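# Place the part on the cabinet rack

## Task

Move the part onto the rack inside the cabinet, then release it and pull the gripper away from it.

## Robot and tools

Robot: two 6-joint arms, left_arm and right_arm, each ending in a parallel two-finger gripper. They share one scene frame: origin on the table top midway between the arms, +x out over the table, +z up, and left_arm on the +y side. The names left and right are not image sides. Base positions: left_arm at (-0.044, +0.298, 0) m, quat_wxyz (+0.999, 0, 0, -0.045); right_arm at (-0.036, -0.333, 0) m, quat_wxyz (+0.995, 0, 0, -0.102). Each gripper's fingers point along its own +z and close along its y axis; end_effector_position is the spot between the pads, roughly 1 cm short of the fingertips.

Tool execute_actions takes "actions", a list holding zero or one item, plus optional "pictures" (boolean; images come by default). An empty list only reports the state. A wait is {"steps": N}, N up to 300 control steps (1/30 s each), counted from the previous result, and commands nothing new. A motion is {"rows": [...], "steps": N} with 1 to 15 rows and N at most 15 (default 15). Each row drives one step; if rows run out, the final row repeats. A refused call moves nothing.

Each row is a single list of 14 numbers, all in [-1, 1], covering both arms even if one stays still: left_arm waist, shoulder, elbow, wrist pitch, wrist yaw, wrist roll, opening, then right_arm in the same seven slots. The six joint numbers are offsets, not poses: they are added to that arm's joint angles printed in the most recent result that lists them (before any such result, and for later calls inside one reply, they count from where the arm stands when the action begins). They are not offsets from the previous row. Scale: 1.0 equals 1.202 rad for waist, 1.258 shoulder, 1.238 elbow, 2.073 wrist pitch, 2.022 for both wrist yaw and wrist roll. Joint ranges in rad: waist -2.618 to 3.054, shoulder 0.000 to 3.142, elbow 0.000 to 3.142, wrist pitch -1.571 to 1.571, wrist yaw -1.571 to 1.571, wrist roll -2.094 to 2.094. Asking for more than 0.036 rad beyond a range end gets the call refused; true ends may sit 0.036 rad either way, and requests past them are clipped, reported as "joint sent to its limit" (possibly about an earlier action). The opening number is absolute: +1 fully open, -1 shut.

Speed: each step a joint target stays within a lead of its measured angle (0.202 rad waist, 0.258 shoulder, 0.238 elbow, 0.573 wrist pitch, 0.522 wrist yaw and roll), and targets are pulled back if they would put the gripper over 70 mm from where it is. Big offsets therefore take several actions.

Holding still: sending zeros repeatedly can let an arm droop. Instead, in the first call of a reply send the offsets that return each joint to its desired angle, zeros in later calls, and push further if a joint keeps undershooting. Zeros are never a pause; they pull the arm back to the reference angles. Between calls the arms keep chasing the last row until motion nearly stops or a step is HELD, and the robot keeps moving while you think and write.

Results: a state line per arm with end_effector_position (m) and end_effector_quat_wxyz in the scene frame; printed hand positions can be off, more so far out. Joint positions and Joint velocities give each arm's six joints (rad, rad/s) then finger-pad gap (m, m/s; 0.094 m fully open). grip_measured is the finger opening on the command scale, with a fixed error up to about 1 mm per gripper. "joint command not followed" means a clearance check altered or blocked joint targets on some steps; HELD marks steps where your row was partly or wholly not sent. MOTOR HOT appears from 75 °C; at 90 °C the arm halts for 10 s, and at 100 °C it loses hold and falls (OVER-TEMPERATURE FAULT). Avoid holding loads longer than needed.

Gripping: to hold, command an opening below grip_measured; roughly 0.03 below is firm, less is gentler. Pads push up to about 50-62 N, briefly more on contact; very thin parts (under about 2 mm) are held weaker. Something may occasionally tug a held part or shove loose items, so grip firmly enough.

zoom_image: camera (one of cam_head_left, cam_head_right, cam_high, cam_low, cam_left_wrist, cam_right_wrist) and region [x0, y0, x1, y1] in pixels of that camera's last full 504x504 image, top-left origin, at most 504 by 504. Cameras come in that order in results; wrist cameras are fisheye, the others pinhole with distortion.

read_manual(section="licences") only returns licence text. finished_scene(scene) ends the current scene, which you pass by number, and grades it; it is final, so call it only once the part rests on the rack, released, with the gripper withdrawn. Replying without any tool call also ends everything.

Avoid: dropping or knocking anything off the table, slamming or shoving hard, arms colliding or pressing on each other, and jerky, effortful motion. Quick, smooth work is preferred.

Each tool is called after "Request:" as a command line: name --argument value for each argument, lists and objects as JSON in quotes; but a table of rows of numbers goes row by row, as --pt "numbers of a row", without its own name.

## Session

Request:
execute_actions --actions '[]'

Scene clock: 0.00 s of 4480.00 s.
left_arm: end_effector_position=(+0.2313, +0.4341, +0.1579) grip_measured=+1.000 end_effector_quat_wxyz=(+0.663, -0.496, +0.544, -0.136) | right_arm: end_effector_position=(+0.2191, -0.5787, +0.1197) grip_measured=+1.000 end_effector_quat_wxyz=(+0.540, +0.782, +0.261, +0.167)
Joint positions: left_arm=[ 0.436  0.888  0.038  0.764 -0.189 -0.958  0.094] | right_arm=[-0.409  1.221  0.313  0.519  0.312  1.674  0.094]
Joint velocities: left_arm=[ 0.007  0.002 -0.017  0.081 -0.051 -0.007  0.   ] | right_arm=[-0.022 -0.032 -0.002 -0.11  -0.037  0.051  0.   ]

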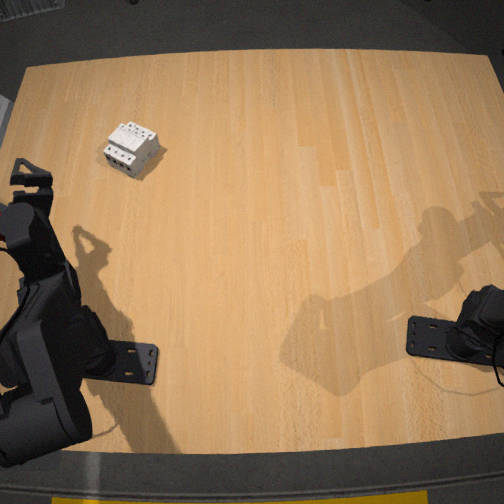

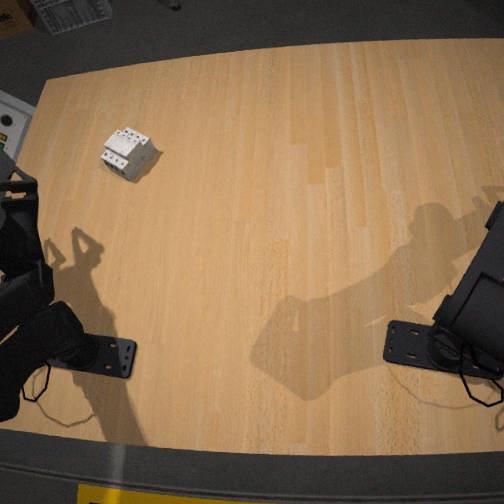

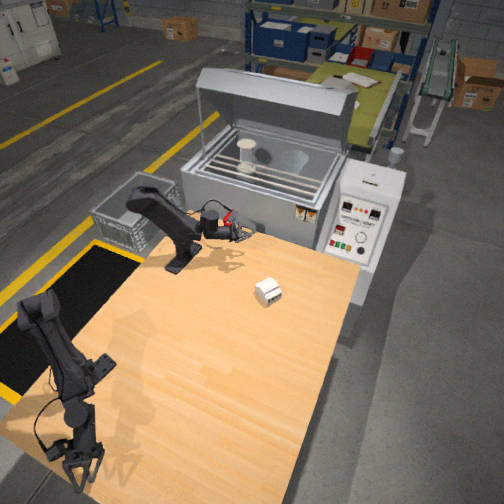

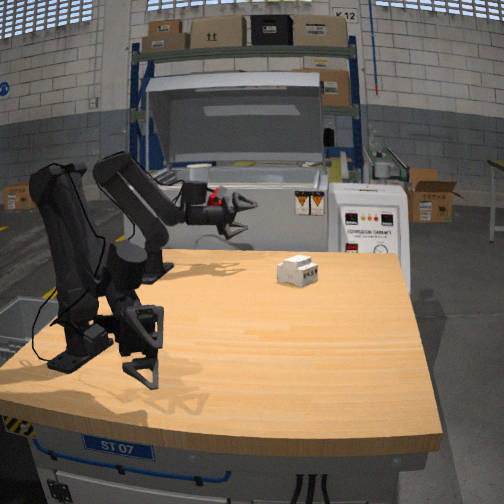

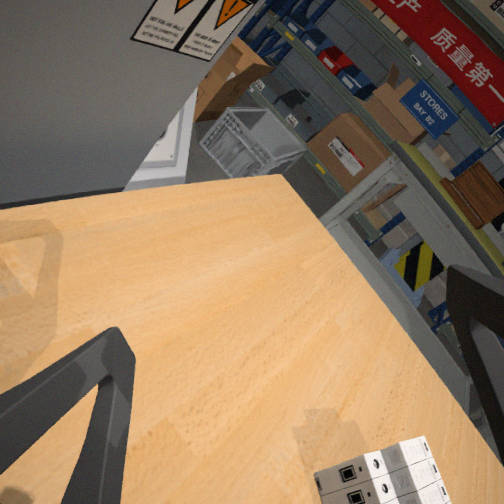

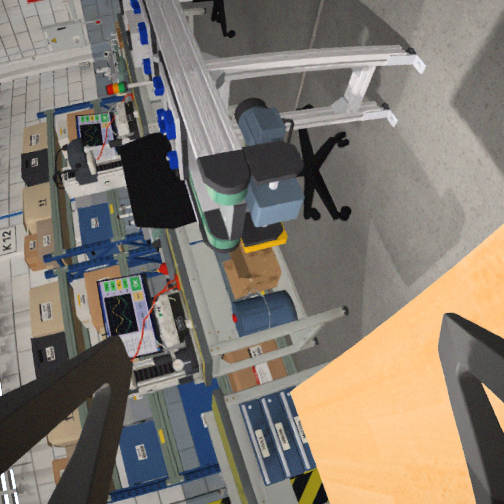

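Request:
zoom_image --camera "cam_high" --region '[160, 60, 420, 320]'

Request:
zoom_image --camera "cam_head_left" --region '[60, 90, 200, 230]'

Request:
zoom_image --camera "cam_low" --region '[100, 60, 420, 320]'

Region (160, 60, 420, 320) of cam_high's 504x504 image, scaled by 1.938, with more detail than that image has.

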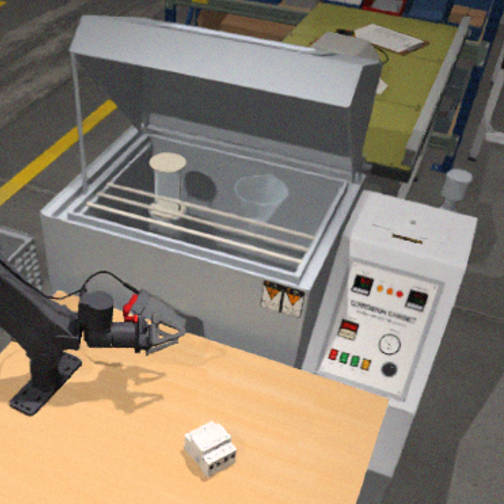

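Region (60, 90, 200, 230) of cam_head_left's 504x504 image, scaled by 3.600, with more detail than that image has.

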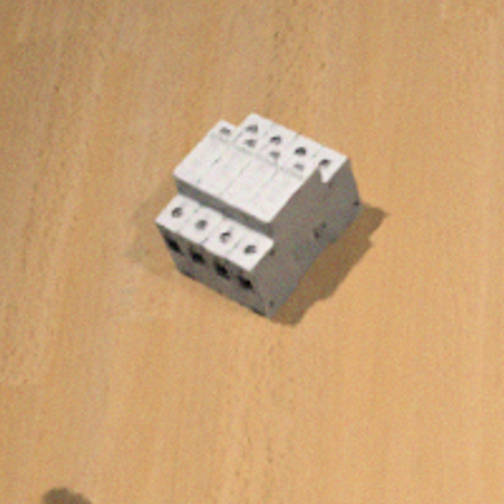

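Region (100, 60, 420, 320) of cam_low's 504x504 image, scaled by 1.575, with more detail than that image has; it fills the top 410 rows of this view, and the rest is white.

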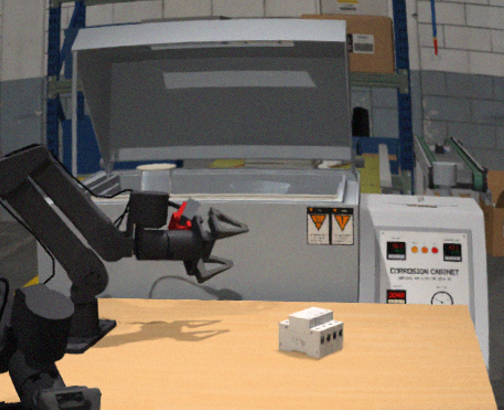

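Request:
zoom_image --camera "cam_head_left" --region '[0, 130, 200, 400]'

Request:
zoom_image --camera "cam_head_left" --region '[380, 270, 504, 394]'

Region (0, 130, 200, 400) of cam_head_left's 504x504 image, scaled by 1.867, with more detail than that image has; it fills the left 373 columns of this view, and the rest is white.

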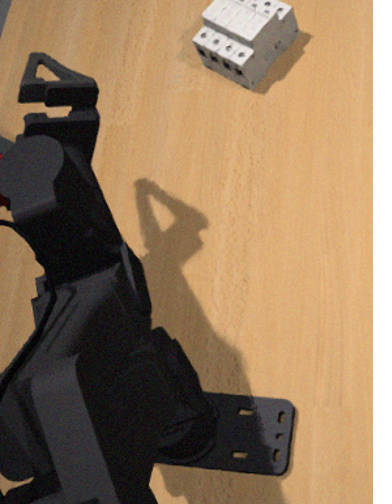

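Region (380, 270, 504, 394) of cam_head_left's 504x504 image, scaled by 4.065, with more detail than that image has.

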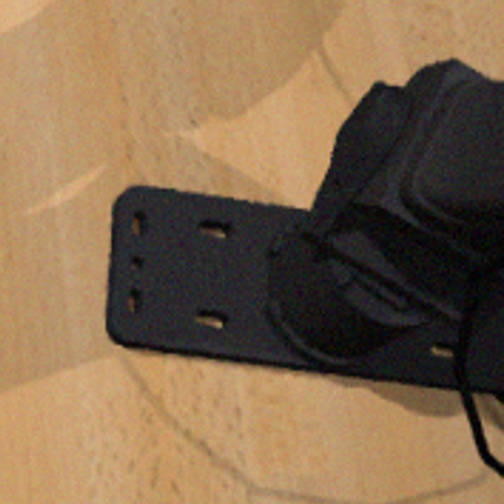

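Request:
execute_actions --actions '[{"rows": [[-0.01,0.03,0.08,-0.04,0.02,0.06,1,0,0,0,0,0,0,1],[-0.02,0.06,0.16,-0.08,0.04,0.12,1,0,0,0,0,0,0,1],[-0.03,0.09,0.24,-0.12,0.06,0.18,1,0,0,0,0,0,0,1],[-0.04,0.13,0.33,-0.18,0.09,0.26,1,0,0,0,0,0,0,1]], "steps": 15}]' --pictures false

Scene clock: 103.90 s of 4480.00 s.
left_arm: end_effector_position=(+0.3078, +0.4143, +0.2204) grip_measured=+1.000 end_effector_quat_wxyz=(+0.648, -0.295, +0.701, -0.045) | right_arm: end_effector_position=(+0.2191, -0.5787, +0.1197) grip_measured=+1.000 end_effector_quat_wxyz=(+0.540, +0.782, +0.261, +0.167)
Joint positions: left_arm=[ 0.396  1.048  0.452  0.438 -0.023 -0.471  0.094] | right_arm=[-0.409  1.221  0.313  0.519  0.312  1.674  0.094]
Joint velocities: left_arm=[-0.012 -0.012 -0.002 -0.154  0.007  0.183  0.   ] | right_arm=[-0.002 -0.012 -0.002 -0.022 -0.007  0.022  0.   ]
Steps of this call (steps 1 to 90: nothing new was sent; then 100.40 s passed at rest; steps 91 to 105: all 15 steps of this action). Readings (joint positions):
91: left_arm=[0.436 0.893 0.050 0.748 -0.186 -0.941] | right_arm=[-0.409 1.221 0.313 0.519 0.312 1.674]
92: left_arm=[0.434 0.911 0.087 0.711 -0.177 -0.904] | right_arm=[-0.409 1.221 0.313 0.519 0.312 1.674]
94: left_arm=[0.418 0.980 0.225 0.608 -0.136 -0.774] | right_arm=[-0.409 1.221 0.313 0.519 0.312 1.674]
98: left_arm=[0.396 1.048 0.438 0.516 -0.058 -0.577] | right_arm=[-0.409 1.221 0.313 0.519 0.312 1.674]
105: the state above

Request:
execute_actions --actions '[{"rows": [[-0.009,0.03,0.05,-0.07,0.03,0.07,1,0,0,0,0,0,0,1],[-0.017,0.07,0.11,-0.14,0.05,0.14,1,0,0,0,0,0,0,1],[-0.026,0.11,0.165,-0.2,0.08,0.2,1,0,0,0,0,0,0,1],[-0.035,0.147,0.22,-0.26,0.1,0.26,1,0,0,0,0,0,0,1],[-0.043,0.184,0.273,-0.32,0.12,0.32,1,0,0,0,0,0,0,1],[-0.052,0.22,0.33,-0.38,0.14,0.38,1,0,0,0,0,0,0,1],[-0.06,0.258,0.38,-0.43,0.16,0.43,1,0,0,0,0,0,0,1],[-0.069,0.294,0.437,-0.48,0.18,0.48,1,0,0,0,0,0,0,1],[-0.078,0.33,0.49,-0.52,0.195,0.52,1,0,0,0,0,0,0,1],[-0.0865,0.368,0.546,-0.551,0.2045,0.5437,1,0,0,0,0,0,0,1]], "steps": 15}]' --pictures false

Request:
execute_actions --actions '[{"steps": 20}]'

Scene clock: 111.07 s of 4480.00 s.
left_arm: end_effector_position=(+0.3518, +0.3210, +0.1473) grip_measured=+1.000 end_effector_quat_wxyz=(+0.338, +0.193, +0.920, -0.045) | right_arm: end_effector_position=(+0.2191, -0.5787, +0.1197) grip_measured=+1.000 end_effector_quat_wxyz=(+0.540, +0.782, +0.261, +0.167)
Joint positions: left_arm=[ 0.295  1.512  1.109 -0.548  0.339  0.51   0.094] | right_arm=[-0.409  1.221  0.313  0.519  0.312  1.674  0.094]
Joint velocities: left_arm=[ 0.002 -0.012  0.002 -0.96   0.286  0.74   0.   ] | right_arm=[ 0.002  0.017 -0.002  0.022 -0.051  0.081  0.   ]
Steps of this call (steps 1 to 30: the robot went on to your last target; steps 31 to 90: nothing new was sent; then 3.67 s passed at rest; steps 91 to 105: all 15 steps of this action). Readings (joint positions):
91: left_arm=[0.396 1.051 0.460 0.395 -0.008 -0.426] | right_arm=[-0.409 1.221 0.313 0.519 0.312 1.674]
92: left_arm=[0.394 1.067 0.487 0.351 0.004 -0.385] | right_arm=[-0.409 1.221 0.313 0.519 0.312 1.674]
94: left_arm=[0.381 1.144 0.595 0.217 0.051 -0.257] | right_arm=[-0.409 1.221 0.313 0.519 0.312 1.674]
98: left_arm=[0.340 1.337 0.875 -0.132 0.182 0.100] | right_arm=[-0.409 1.221 0.313 0.519 0.312 1.674]
105: the state above

Scene clock: 111.73 s of 4480.00 s.
left_arm: end_effector_position=(+0.3251, +0.3093, +0.1324) grip_measured=+1.000 end_effector_quat_wxyz=(+0.289, +0.240, +0.924, -0.071) | right_arm: end_effector_position=(+0.2191, -0.5787, +0.1197) grip_measured=+1.000 end_effector_quat_wxyz=(+0.540, +0.782, +0.261, +0.167)
Joint positions: left_arm=[ 0.295  1.512  1.109 -0.683  0.375  0.62   0.094] | right_arm=[-0.409  1.221  0.313  0.519  0.312  1.674  0.094]
Joint velocities: left_arm=[ 0.002 -0.002  0.012 -0.022 -0.051  0.037  0.   ] | right_arm=[-0.002 -0.012  0.002  0.022  0.081  0.037  0.   ]
Steps of this call (steps 1 to 20: the robot went on to your last target). Readings (joint positions):
1: left_arm=[0.295 1.512 1.109 -0.580 0.346 0.532] | right_arm=[-0.409 1.221 0.313 0.519 0.312 1.674]
2: left_arm=[0.295 1.512 1.109 -0.603 0.353 0.550] | right_arm=[-0.409 1.221 0.313 0.519 0.312 1.674]
4: left_arm=[0.295 1.512 1.109 -0.636 0.361 0.576] | right_arm=[-0.409 1.221 0.313 0.519 0.312 1.674]
8: left_arm=[0.295 1.512 1.109 -0.667 0.370 0.603] | right_arm=[-0.409 1.221 0.313 0.519 0.312 1.674]
20: the state above

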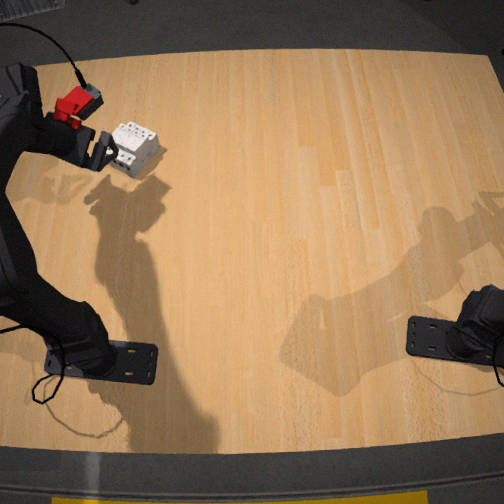

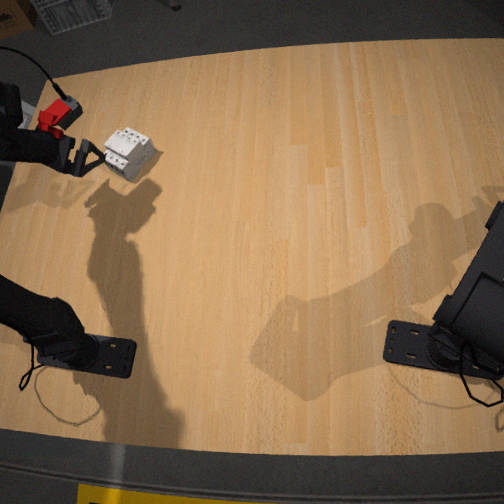

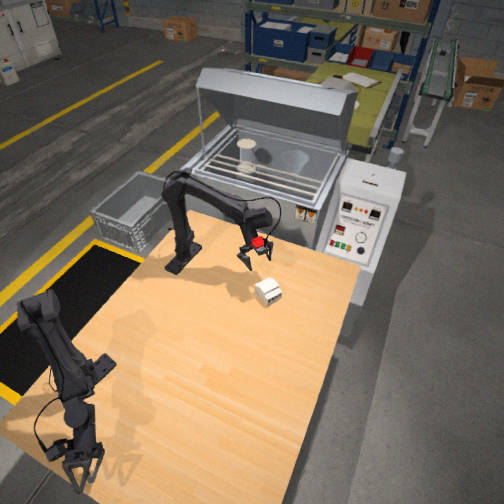

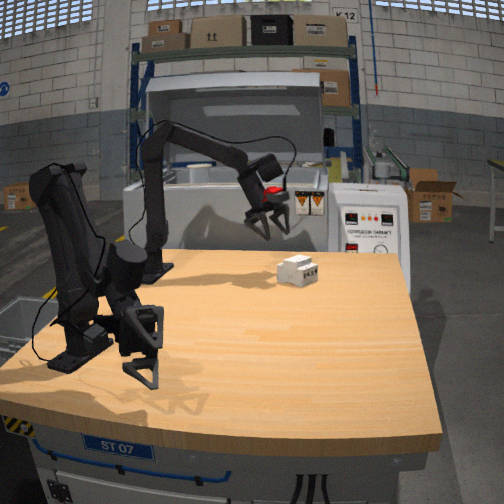

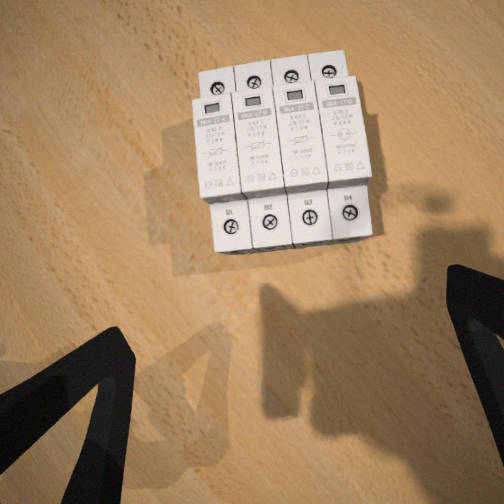

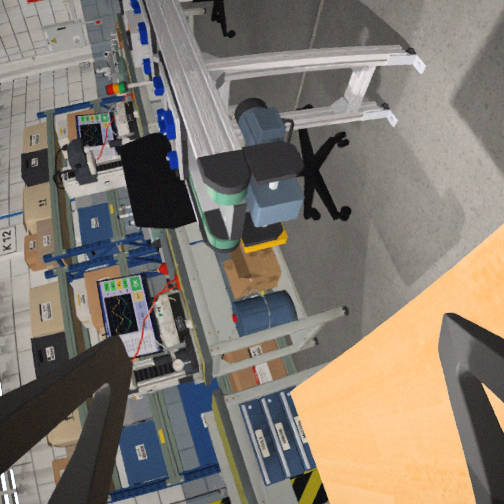

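Request:
execute_actions --actions '[{"rows": [[-0.008,0.015,-0.006,0.014,0,-0.002,1,0,0,0,0,0,0,1],[-0.016,0.03,-0.012,0.028,0,-0.004,1,0,0,0,0,0,0,1],[-0.024,0.045,-0.018,0.042,0,-0.006,1,0,0,0,0,0,0,1],[-0.032,0.06,-0.024,0.056,0,-0.008,1,0,0,0,0,0,0,1],[-0.04,0.075,-0.03,0.07,0,-0.01,1,0,0,0,0,0,0,1],[-0.048,0.09,-0.036,0.084,0,-0.012,1,0,0,0,0,0,0,1],[-0.055,0.105,-0.042,0.098,0,-0.012,1,0,0,0,0,0,0,1],[-0.062,0.118,-0.048,0.112,0,-0.012,1,0,0,0,0,0,0,1]], "steps": 15}]' --pictures false

Request:
execute_actions --actions '[{"steps": 12}]'

Scene clock: 150.63 s of 4480.00 s.
left_arm: end_effector_position=(+0.3462, +0.2868, +0.0748) grip_measured=+1.000 end_effector_quat_wxyz=(+0.273, +0.264, +0.921, -0.087) | right_arm: end_effector_position=(+0.2191, -0.5787, +0.1197) grip_measured=+1.000 end_effector_quat_wxyz=(+0.540, +0.782, +0.261, +0.167)
Joint positions: left_arm=[ 0.225  1.672  1.048 -0.489  0.372  0.606  0.094] | right_arm=[-0.409  1.221  0.313  0.519  0.312  1.674  0.094]
Joint velocities: left_arm=[-0.002 -0.017 -0.012  0.271 -0.051 -0.007  0.   ] | right_arm=[-0.017  0.017 -0.022 -0.051 -0.037  0.066  0.   ]
Steps of this call (steps 1 to 15: the robot went on to your last target; steps 16 to 90: nothing new was sent; then 35.40 s passed at rest; steps 91 to 105: all 15 steps of this action). Readings (joint positions):
91: left_arm=[0.295 1.513 1.109 -0.683 0.375 0.621] | right_arm=[-0.409 1.221 0.313 0.519 0.312 1.674]
92: left_arm=[0.294 1.517 1.109 -0.676 0.375 0.621] | right_arm=[-0.409 1.221 0.313 0.519 0.312 1.674]
94: left_arm=[0.283 1.538 1.107 -0.644 0.374 0.619] | right_arm=[-0.409 1.221 0.313 0.519 0.312 1.674]
98: left_arm=[0.244 1.616 1.078 -0.552 0.374 0.611] | right_arm=[-0.409 1.221 0.313 0.519 0.312 1.674]
105: the state above

Scene clock: 151.03 s of 4480.00 s.
left_arm: end_effector_position=(+0.3516, +0.2875, +0.0776) grip_measured=+1.000 end_effector_quat_wxyz=(+0.284, +0.265, +0.918, -0.083) | right_arm: end_effector_position=(+0.2191, -0.5787, +0.1197) grip_measured=+1.000 end_effector_quat_wxyz=(+0.540, +0.782, +0.261, +0.167)
Joint positions: left_arm=[ 0.225  1.672  1.048 -0.464  0.372  0.604  0.094] | right_arm=[-0.409  1.221  0.313  0.519  0.312  1.674  0.094]
Joint velocities: left_arm=[-0.012  0.007  0.002  0.022 -0.007 -0.051  0.   ] | right_arm=[-0.017 -0.032 -0.012 -0.022  0.037 -0.007  0.   ]
Steps of this call (steps 1 to 12: the robot went on to your last target). Readings (joint positions):
1: left_arm=[0.225 1.672 1.048 -0.482 0.372 0.605] | right_arm=[-0.409 1.221 0.313 0.519 0.312 1.674]
2: left_arm=[0.225 1.672 1.048 -0.478 0.372 0.605] | right_arm=[-0.409 1.221 0.313 0.519 0.312 1.674]
4: left_arm=[0.225 1.672 1.048 -0.472 0.372 0.604] | right_arm=[-0.409 1.221 0.313 0.519 0.312 1.674]
8: left_arm=[0.225 1.672 1.048 -0.466 0.372 0.604] | right_arm=[-0.409 1.221 0.313 0.519 0.312 1.674]
12: the state above

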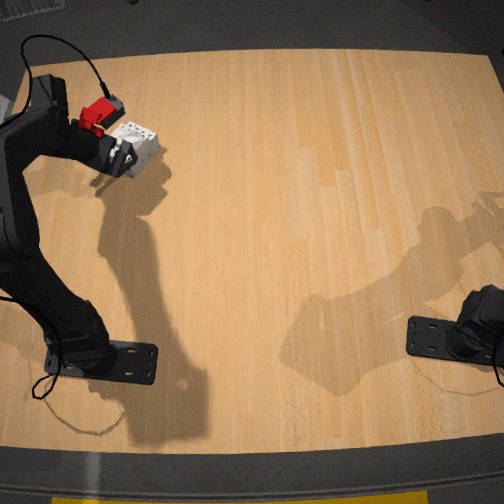

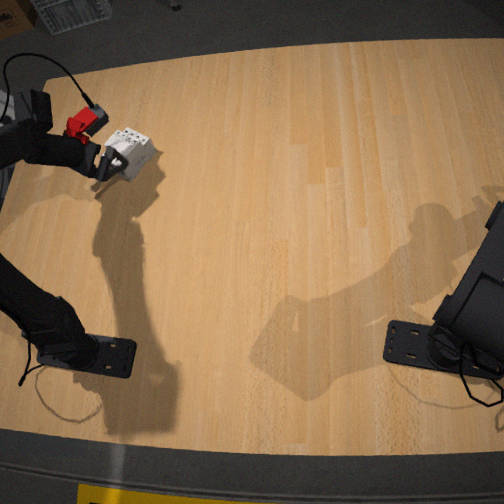

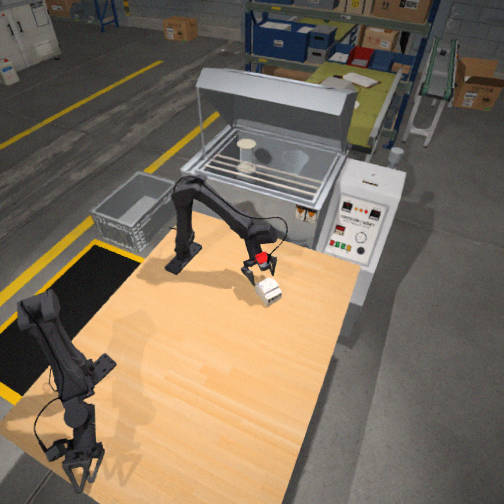

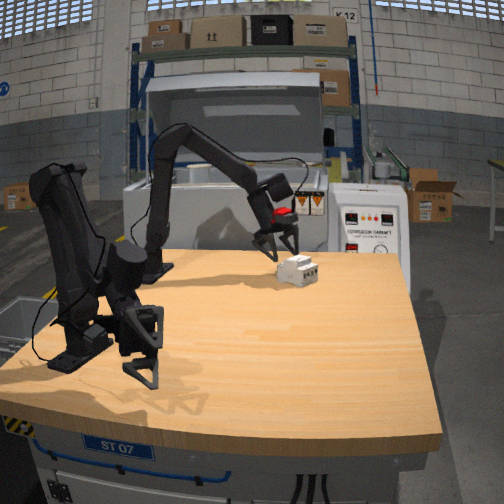

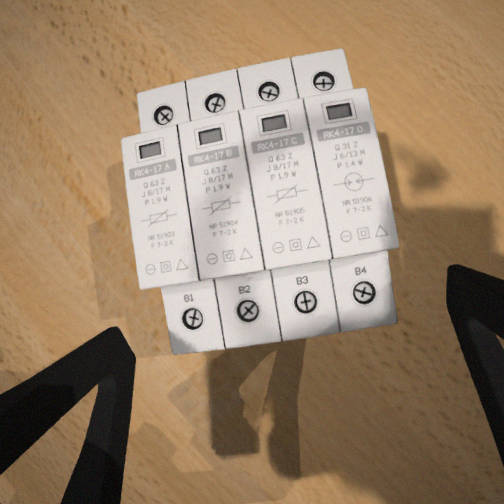

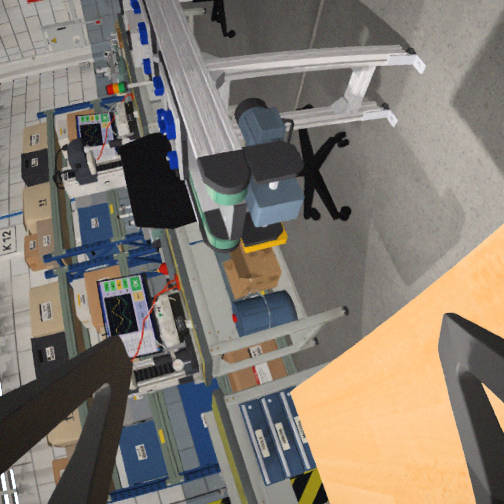

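Request:
execute_actions --actions '[{"rows": [[-0.006,0.012,0.005,0.012,-0.003,-0.005,1,0,0,0,0,0,0,1],[-0.012,0.024,0.01,0.024,-0.006,-0.01,1,0,0,0,0,0,0,1],[-0.018,0.037,0.015,0.036,-0.009,-0.015,1,0,0,0,0,0,0,1],[-0.024,0.05,0.02,0.048,-0.012,-0.02,1,0,0,0,0,0,0,1],[-0.03,0.063,0.025,0.059,-0.015,-0.025,1,0,0,0,0,0,0,1],[-0.036,0.076,0.03,0.069,-0.017,-0.03,1,0,0,0,0,0,0,1],[-0.042,0.089,0.034,0.078,-0.019,-0.034,1,0,0,0,0,0,0,1],[-0.048,0.102,0.038,0.084,-0.02,-0.0375,1,0,0,0,0,0,0,1],[-0.053,0.113,0.041,0.088,-0.02,-0.0375,1,0,0,0,0,0,0,1],[-0.058,0.123,0.044,0.088,-0.02,-0.0375,1,0,0,0,0,0,0,1],[-0.0615,0.131,0.046,0.088,-0.02,-0.0375,1,0,0,0,0,0,0,1]], "steps": 15}]' --pictures false

Request:
execute_actions --actions '[{"steps": 12}]'

Scene clock: 164.37 s of 4480.00 s.
left_arm: end_effector_position=(+0.3835, +0.2685, +0.0397) grip_measured=+1.000 end_effector_quat_wxyz=(+0.283, +0.266, +0.918, -0.080) | right_arm: end_effector_position=(+0.2191, -0.5787, +0.1197) grip_measured=+1.000 end_effector_quat_wxyz=(+0.540, +0.782, +0.261, +0.167)
Joint positions: left_arm=[ 0.156  1.838  1.082 -0.31   0.335  0.543  0.094] | right_arm=[-0.409  1.221  0.313  0.519  0.312  1.674  0.094]
Joint velocities: left_arm=[-0.007  0.002 -0.002  0.037 -0.095 -0.066  0.   ] | right_arm=[-0.002  0.002  0.022 -0.022  0.051  0.051  0.   ]
Steps of this call (steps 1 to 30: the robot went on to your last target; steps 31 to 90: nothing new was sent; then 9.83 s passed at rest; steps 91 to 105: all 15 steps of this action). Readings (joint positions):
91: left_arm=[0.225 1.672 1.048 -0.461 0.371 0.604] | right_arm=[-0.409 1.221 0.313 0.519 0.312 1.674]
92: left_arm=[0.224 1.675 1.048 -0.456 0.369 0.602] | right_arm=[-0.409 1.221 0.313 0.519 0.312 1.674]
94: left_arm=[0.218 1.692 1.049 -0.432 0.362 0.593] | right_arm=[-0.409 1.221 0.313 0.519 0.312 1.674]
98: left_arm=[0.189 1.763 1.068 -0.367 0.346 0.566] | right_arm=[-0.409 1.221 0.313 0.519 0.312 1.674]
105: the state above

Scene clock: 164.77 s of 4480.00 s.
left_arm: end_effector_position=(+0.3870, +0.2693, +0.0415) grip_measured=+1.000 end_effector_quat_wxyz=(+0.290, +0.264, +0.917, -0.077) | right_arm: end_effector_position=(+0.2191, -0.5787, +0.1197) grip_measured=+1.000 end_effector_quat_wxyz=(+0.540, +0.782, +0.261, +0.167)
Joint positions: left_arm=[ 0.156  1.838  1.082 -0.293  0.332  0.537  0.094] | right_arm=[-0.409  1.221  0.313  0.519  0.312  1.674  0.094]
Joint velocities: left_arm=[-0.017  0.002 -0.007  0.081 -0.051  0.007  0.   ] | right_arm=[ 0.002 -0.002  0.017  0.022 -0.051  0.007  0.   ]
Steps of this call (steps 1 to 12: the robot went on to your last target). Readings (joint positions):
1: left_arm=[0.156 1.838 1.082 -0.308 0.334 0.542] | right_arm=[-0.409 1.221 0.313 0.519 0.312 1.674]
2: left_arm=[0.156 1.838 1.082 -0.305 0.334 0.541] | right_arm=[-0.409 1.221 0.313 0.519 0.312 1.674]
4: left_arm=[0.156 1.838 1.082 -0.300 0.333 0.540] | right_arm=[-0.409 1.221 0.313 0.519 0.312 1.674]
8: left_arm=[0.156 1.838 1.082 -0.295 0.332 0.538] | right_arm=[-0.409 1.221 0.313 0.519 0.312 1.674]
12: the state above

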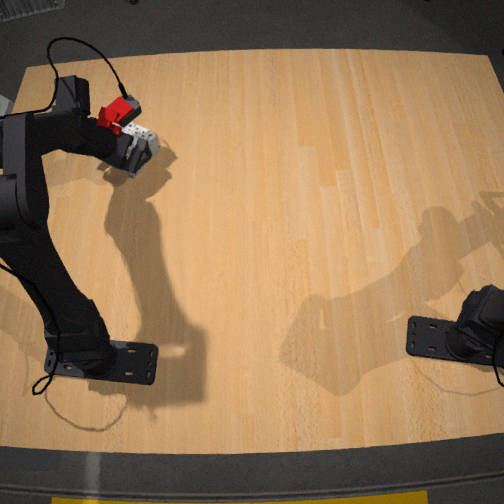

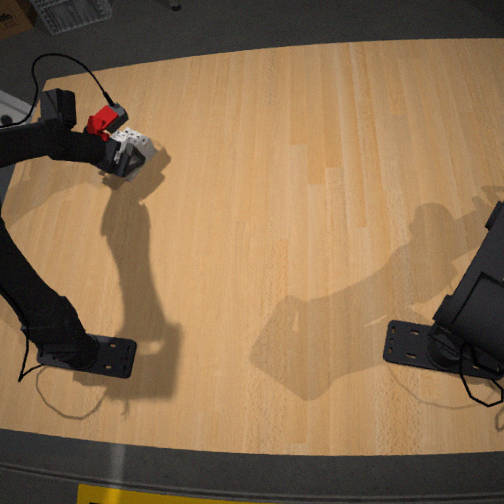

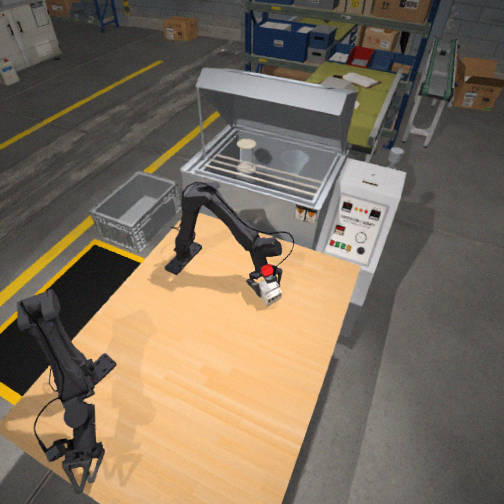

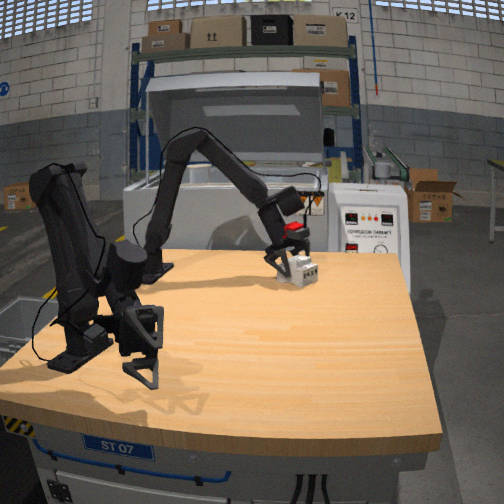

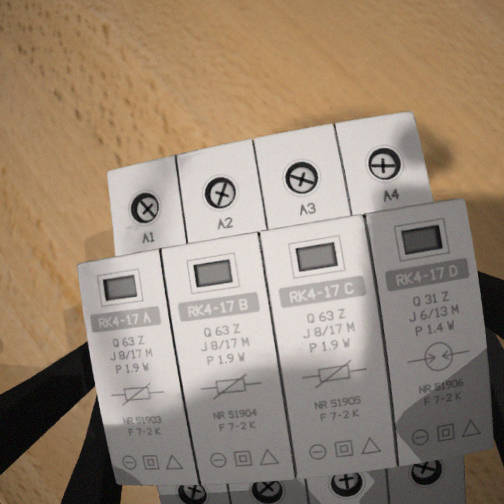

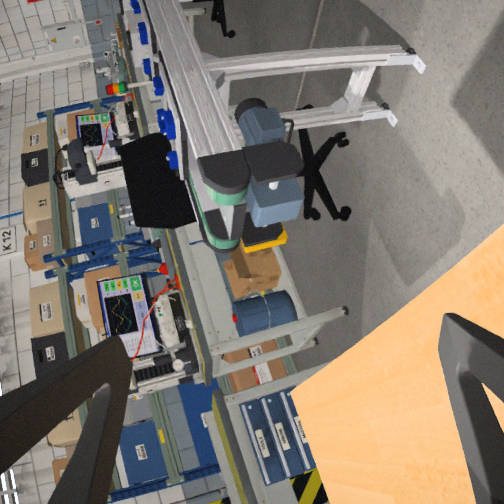

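Request:
zoom_image --camera "cam_low" --region '[240, 200, 350, 300]'

Request:
zoom_image --camera "cam_high" --region '[220, 230, 320, 320]'

Region (240, 200, 350, 300) of cam_low's 504x504 image, scaled by 4.582, with more detail than that image has; it fills the top 458 rows of this view, and the rest is white.

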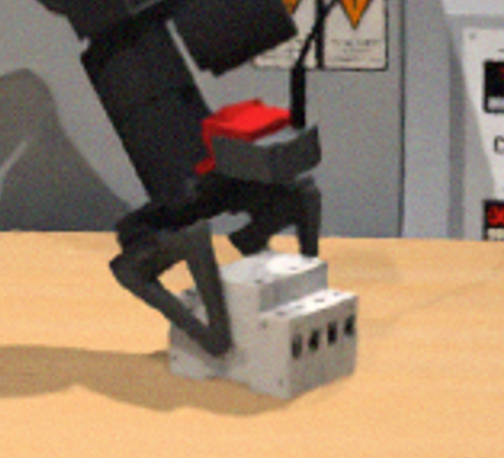

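Region (220, 230, 320, 320) of cam_high's 504x504 image, scaled by 5.040, with more detail than that image has; it fills the top 454 rows of this view, and the rest is white.

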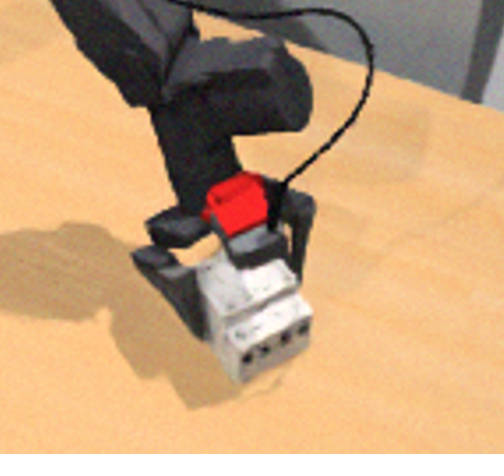

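Request:
execute_actions --actions '[{"rows": [[0,0,0.005,0,0,0,0.9,0,0,0,0,0,0,1],[0,0,0.005,0,0,0,0.8,0,0,0,0,0,0,1],[0,0,0.005,0,0,0,0.72,0,0,0,0,0,0,1],[0,0,0.005,0,0,0,0.66,0,0,0,0,0,0,1],[0,0,0.005,0,0,0,0.62,0,0,0,0,0,0,1],[0,0,0.005,0,0,0,0.59,0,0,0,0,0,0,1],[0,0,0.005,0,0,0,0.56,0,0,0,0,0,0,1],[0,0,0.005,0,0,0,0.54,0,0,0,0,0,0,1],[0,0,0.005,0,0,0,0.52,0,0,0,0,0,0,1],[0,0,0.005,0,0,0,0.50,0,0,0,0,0,0,1]], "steps": 15}]' --pictures false

Scene clock: 170.83 s of 4480.00 s.
left_arm: end_effector_position=(+0.3872, +0.2693, +0.0416) grip_measured=+0.535 end_effector_quat_wxyz=(+0.290, +0.264, +0.917, -0.077) | right_arm: end_effector_position=(+0.2191, -0.5787, +0.1197) grip_measured=+1.000 end_effector_quat_wxyz=(+0.540, +0.782, +0.261, +0.167)
Joint positions: left_arm=[ 0.156  1.838  1.082 -0.293  0.332  0.537  0.072] | right_arm=[-0.409  1.221  0.313  0.519  0.312  1.674  0.094]
Joint velocities: left_arm=[-0.017 -0.017 -0.007  0.022  0.051  0.081 -0.   ] | right_arm=[-0.002 -0.037 -0.007 -0.022  0.037 -0.081  0.   ]
Steps of this call (steps 1 to 30: the robot went on to your last target; steps 31 to 90: nothing new was sent; then 2.57 s passed at rest; steps 91 to 105: all 15 steps of this action). Readings (joint positions):
91: left_arm=[0.156 1.838 1.082 -0.293 0.332 0.537] | right_arm=[-0.409 1.221 0.313 0.519 0.312 1.674]
92: left_arm=[0.156 1.838 1.082 -0.293 0.332 0.537] | right_arm=[-0.409 1.221 0.313 0.519 0.312 1.674]
94: left_arm=[0.156 1.838 1.082 -0.293 0.332 0.537] | right_arm=[-0.409 1.221 0.313 0.519 0.312 1.674]
98: left_arm=[0.156 1.838 1.082 -0.293 0.332 0.537] | right_arm=[-0.409 1.221 0.313 0.519 0.312 1.674]
105: the state above

Request:
execute_actions --actions '[{"rows": [[0,-0.005,0.01,-0.015,0,0,0.5,0,0,0,0,0,0,1],[0,-0.012,0.02,-0.03,0,-0.005,0.5,0,0,0,0,0,0,1],[0,-0.022,0.035,-0.05,-0.005,-0.01,0.5,0,0,0,0,0,0,1],[0,-0.035,0.05,-0.07,-0.01,-0.018,0.5,0,0,0,0,0,0,1],[0,-0.05,0.068,-0.092,-0.016,-0.028,0.5,0,0,0,0,0,0,1],[0,-0.065,0.087,-0.114,-0.023,-0.039,0.5,0,0,0,0,0,0,1],[0.005,-0.08,0.106,-0.136,-0.03,-0.05,0.5,0,0,0,0,0,0,1],[0.01,-0.096,0.126,-0.158,-0.037,-0.062,0.5,0,0,0,0,0,0,1],[0.02,-0.112,0.146,-0.18,-0.044,-0.074,0.5,0,0,0,0,0,0,1],[0.03,-0.128,0.166,-0.202,-0.051,-0.086,0.5,0,0,0,0,0,0,1],[0.045,-0.144,0.186,-0.224,-0.058,-0.098,0.5,0,0,0,0,0,0,1],[0.06,-0.16,0.206,-0.246,-0.065,-0.11,0.5,0,0,0,0,0,0,1],[0.08,-0.176,0.226,-0.268,-0.072,-0.122,0.5,0,0,0,0,0,0,1],[0.1,-0.192,0.246,-0.29,-0.079,-0.134,0.5,0,0,0,0,0,0,1],[0.12,-0.208,0.266,-0.31,-0.086,-0.146,0.5,0,0,0,0,0,0,1]], "steps": 15}]' --pictures false

Request:
execute_actions --actions '[{"rows": [[0.07,-0.05,0.06,-0.1,-0.03,-0.05,0.5,0,0,0,0,0,0,1],[0.095,-0.066,0.08,-0.12,-0.037,-0.062,0.5,0,0,0,0,0,0,1],[0.12,-0.082,0.1,-0.14,-0.044,-0.074,0.5,0,0,0,0,0,0,1],[0.15,-0.098,0.12,-0.16,-0.051,-0.086,0.5,0,0,0,0,0,0,1],[0.18,-0.114,0.14,-0.18,-0.058,-0.098,0.5,0,0,0,0,0,0,1],[0.21,-0.13,0.16,-0.2,-0.065,-0.11,0.5,0,0,0,0,0,0,1],[0.24,-0.146,0.18,-0.22,-0.072,-0.122,0.5,0,0,0,0,0,0,1],[0.27,-0.162,0.2,-0.24,-0.079,-0.134,0.5,0,0,0,0,0,0,1],[0.3,-0.178,0.22,-0.255,-0.086,-0.146,0.5,0,0,0,0,0,0,1],[0.33,-0.194,0.24,-0.27,-0.093,-0.155,0.5,0,0,0,0,0,0,1],[0.36,-0.21,0.26,-0.28,-0.1,-0.16,0.5,0,0,0,0,0,0,1],[0.39,-0.222,0.275,-0.28,-0.1,-0.16,0.5,0,0,0,0,0,0,1],[0.42,-0.232,0.29,-0.28,-0.1,-0.16,0.5,0,0,0,0,0,0,1],[0.45,-0.24,0.3,-0.28,-0.1,-0.16,0.5,0,0,0,0,0,0,1],[0.48,-0.24,0.3,-0.28,-0.1,-0.16,0.5,0,0,0,0,0,0,1]], "steps": 15}]' --pictures false

Scene clock: 195.77 s of 4480.00 s.
left_arm: end_effector_position=(+0.3604, +0.3236, +0.1406) grip_measured=+0.535 end_effector_quat_wxyz=(+0.245, +0.117, +0.961, -0.043) | right_arm: end_effector_position=(+0.2191, -0.5787, +0.1197) grip_measured=+1.000 end_effector_quat_wxyz=(+0.540, +0.782, +0.261, +0.167)
Joint positions: left_arm=[ 0.242  1.659  1.331 -0.783  0.209  0.345  0.072] | right_arm=[-0.409  1.221  0.313  0.519  0.312  1.674  0.094]
Joint velocities: left_arm=[ 0.706 -0.676  0.808 -1.136 -0.33  -0.593  0.   ] | right_arm=[-0.017 -0.017 -0.002 -0.022  0.022  0.007  0.   ]
Steps of this call (steps 1 to 15: the robot went on to your last target; steps 16 to 90: nothing new was sent; then 21.43 s passed at rest; steps 91 to 105: all 15 steps of this action). Readings (joint positions):
91: left_arm=[0.156 1.838 1.082 -0.293 0.332 0.537] | right_arm=[-0.409 1.221 0.313 0.519 0.312 1.674]
92: left_arm=[0.156 1.838 1.083 -0.297 0.331 0.537] | right_arm=[-0.409 1.221 0.313 0.519 0.312 1.674]
94: left_arm=[0.156 1.837 1.098 -0.327 0.325 0.534] | right_arm=[-0.409 1.221 0.313 0.519 0.312 1.674]
98: left_arm=[0.156 1.806 1.155 -0.483 0.281 0.486] | right_arm=[-0.409 1.221 0.313 0.519 0.312 1.674]
105: the state above

Scene clock: 196.27 s of 4480.00 s.
left_arm: end_effector_position=(+0.2072, +0.4932, +0.2806) grip_measured=+0.536 end_effector_quat_wxyz=(+0.237, -0.287, +0.925, +0.079) | right_arm: end_effector_position=(+0.2191, -0.5787, +0.1197) grip_measured=+1.000 end_effector_quat_wxyz=(+0.540, +0.782, +0.261, +0.167)
Joint positions: left_arm=[ 0.76   1.402  1.654 -1.319  0.022  0.064  0.072] | right_arm=[-0.409  1.221  0.313  0.519  0.312  1.674  0.094]
Joint velocities: left_arm=[ 1.013 -0.569  0.481 -0.388 -0.154 -0.3    0.   ] | right_arm=[-0.022 -0.012  0.017  0.022 -0.037 -0.007  0.   ]
Steps of this call (steps 1 to 15: all 15 steps of this action). Readings (joint positions):
1: left_arm=[0.269 1.638 1.357 -0.818 0.198 0.326] | right_arm=[-0.409 1.221 0.313 0.519 0.312 1.674]
2: left_arm=[0.298 1.619 1.380 -0.853 0.186 0.307] | right_arm=[-0.409 1.221 0.313 0.519 0.312 1.674]
4: left_arm=[0.360 1.589 1.422 -0.931 0.159 0.266] | right_arm=[-0.409 1.221 0.313 0.519 0.312 1.674]
8: left_arm=[0.504 1.536 1.500 -1.108 0.101 0.177] | right_arm=[-0.409 1.221 0.313 0.519 0.312 1.674]
15: the state above

Request:
execute_actions --actions '[{"rows": [[0.06,-0.04,0.04,-0.018,-0.011,-0.025,0.5,0,0,0,0,0,0,1],[0.08,-0.045,0.045,-0.018,-0.011,-0.028,0.5,0,0,0,0,0,0,1],[0.11,-0.05,0.05,-0.018,-0.011,-0.032,0.5,0,0,0,0,0,0,1],[0.145,-0.055,0.055,-0.018,-0.011,-0.032,0.5,0,0,0,0,0,0,1],[0.185,-0.06,0.06,-0.018,-0.011,-0.032,0.5,0,0,0,0,0,0,1],[0.225,-0.065,0.065,-0.018,-0.011,-0.032,0.5,0,0,0,0,0,0,1],[0.265,-0.068,0.065,-0.018,-0.011,-0.032,0.5,0,0,0,0,0,0,1],[0.305,-0.068,0.065,-0.018,-0.011,-0.032,0.5,0,0,0,0,0,0,1],[0.345,-0.068,0.065,-0.018,-0.011,-0.032,0.5,0,0,0,0,0,0,1],[0.385,-0.068,0.065,-0.018,-0.011,-0.032,0.5,0,0,0,0,0,0,1],[0.425,-0.068,0.065,-0.018,-0.011,-0.032,0.5,0,0,0,0,0,0,1],[0.46,-0.068,0.065,-0.018,-0.011,-0.032,0.5,0,0,0,0,0,0,1],[0.49,-0.068,0.065,-0.018,-0.011,-0.032,0.5,0,0,0,0,0,0,1],[0.515,-0.068,0.065,-0.018,-0.011,-0.032,0.5,0,0,0,0,0,0,1],[0.536,-0.068,0.065,-0.018,-0.011,-0.032,0.5,0,0,0,0,0,0,1]], "steps": 15}]' --pictures false

Request:
execute_actions --actions '[{"steps": 8}]'

Scene clock: 204.10 s of 4480.00 s.
left_arm: end_effector_position=(+0.0433, +0.5821, +0.3000) grip_measured=+0.536 end_effector_quat_wxyz=(+0.206, -0.570, +0.780, +0.155) | right_arm: end_effector_position=(+0.2191, -0.5787, +0.1197) grip_measured=+1.000 end_effector_quat_wxyz=(+0.540, +0.782, +0.261, +0.167)
Joint positions: left_arm=[ 1.357  1.353  1.698 -1.394 -0.005  0.008  0.072] | right_arm=[-0.409  1.221  0.313  0.519  0.312  1.674  0.094]
Joint velocities: left_arm=[ 0.901 -0.002 -0.002 -0.007 -0.066 -0.022  0.   ] | right_arm=[ 0.007  0.012 -0.022 -0.007  0.037 -0.037  0.   ]
Steps of this call (steps 1 to 30: the robot went on to your last target; steps 31 to 90: nothing new was sent; then 4.33 s passed at rest; steps 91 to 105: all 15 steps of this action). Readings (joint positions):
91: left_arm=[0.824 1.368 1.685 -1.394 -0.002 0.028] | right_arm=[-0.409 1.221 0.313 0.519 0.312 1.674]
92: left_arm=[0.827 1.368 1.685 -1.394 0.000 0.026] | right_arm=[-0.409 1.221 0.313 0.519 0.312 1.674]
94: left_arm=[0.862 1.368 1.685 -1.394 0.013 0.021] | right_arm=[-0.409 1.221 0.313 0.519 0.312 1.674]
98: left_arm=[1.038 1.366 1.691 -1.394 0.018 0.014] | right_arm=[-0.409 1.221 0.313 0.519 0.312 1.674]
105: the state above

Scene clock: 204.37 s of 4480.00 s.
left_arm: end_effector_position=(+0.0282, +0.5861, +0.3004) grip_measured=+0.536 end_effector_quat_wxyz=(+0.200, -0.590, +0.765, +0.163) | right_arm: end_effector_position=(+0.2191, -0.5787, +0.1197) grip_measured=+1.000 end_effector_quat_wxyz=(+0.540, +0.782, +0.261, +0.167)
Joint positions: left_arm=[ 1.406  1.352  1.698 -1.394 -0.012  0.006  0.072] | right_arm=[-0.409  1.221  0.313  0.519  0.312  1.674  0.094]
Joint velocities: left_arm=[ 0.012 -0.012 -0.012  0.007 -0.007  0.022  0.001] | right_arm=[ 0.017 -0.002 -0.002 -0.081 -0.051 -0.051  0.   ]
Steps of this call (steps 1 to 8: the robot went on to your last target). Readings (joint positions):
1: left_arm=[1.383 1.353 1.698 -1.394 -0.010 0.007] | right_arm=[-0.409 1.221 0.313 0.519 0.312 1.674]
2: left_arm=[1.398 1.353 1.698 -1.394 -0.017 0.006] | right_arm=[-0.409 1.221 0.313 0.519 0.312 1.674]
4: left_arm=[1.406 1.352 1.698 -1.394 -0.020 0.006] | right_arm=[-0.409 1.221 0.313 0.519 0.312 1.674]
8: the state above

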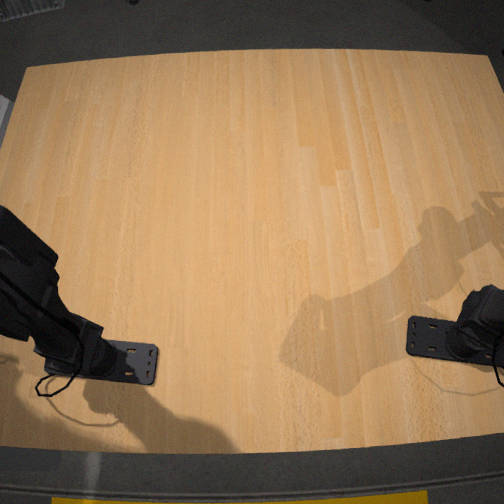

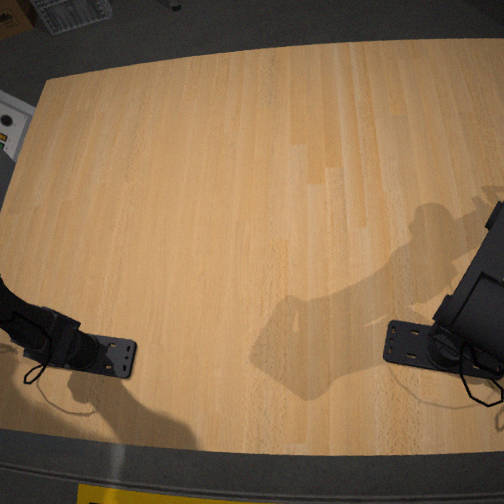

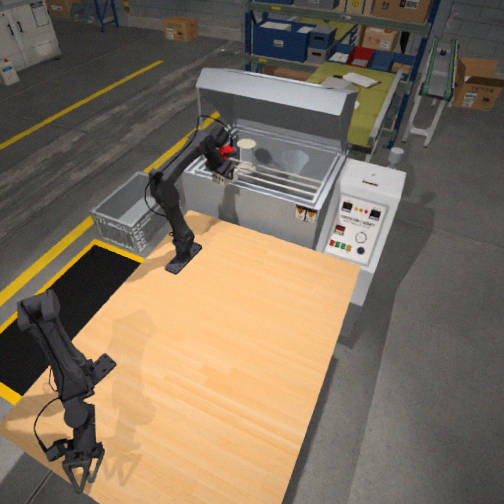

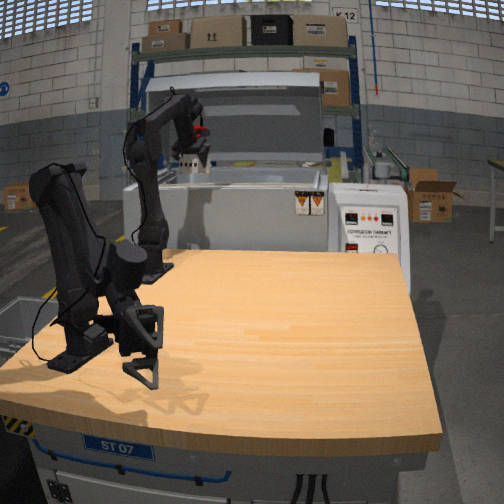

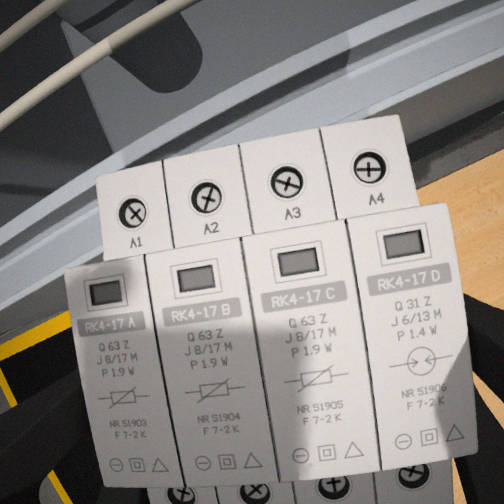

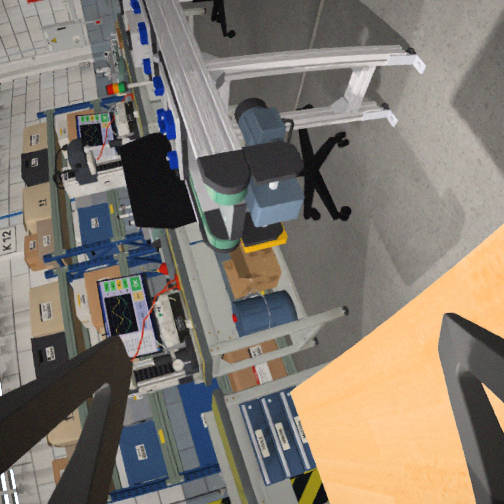

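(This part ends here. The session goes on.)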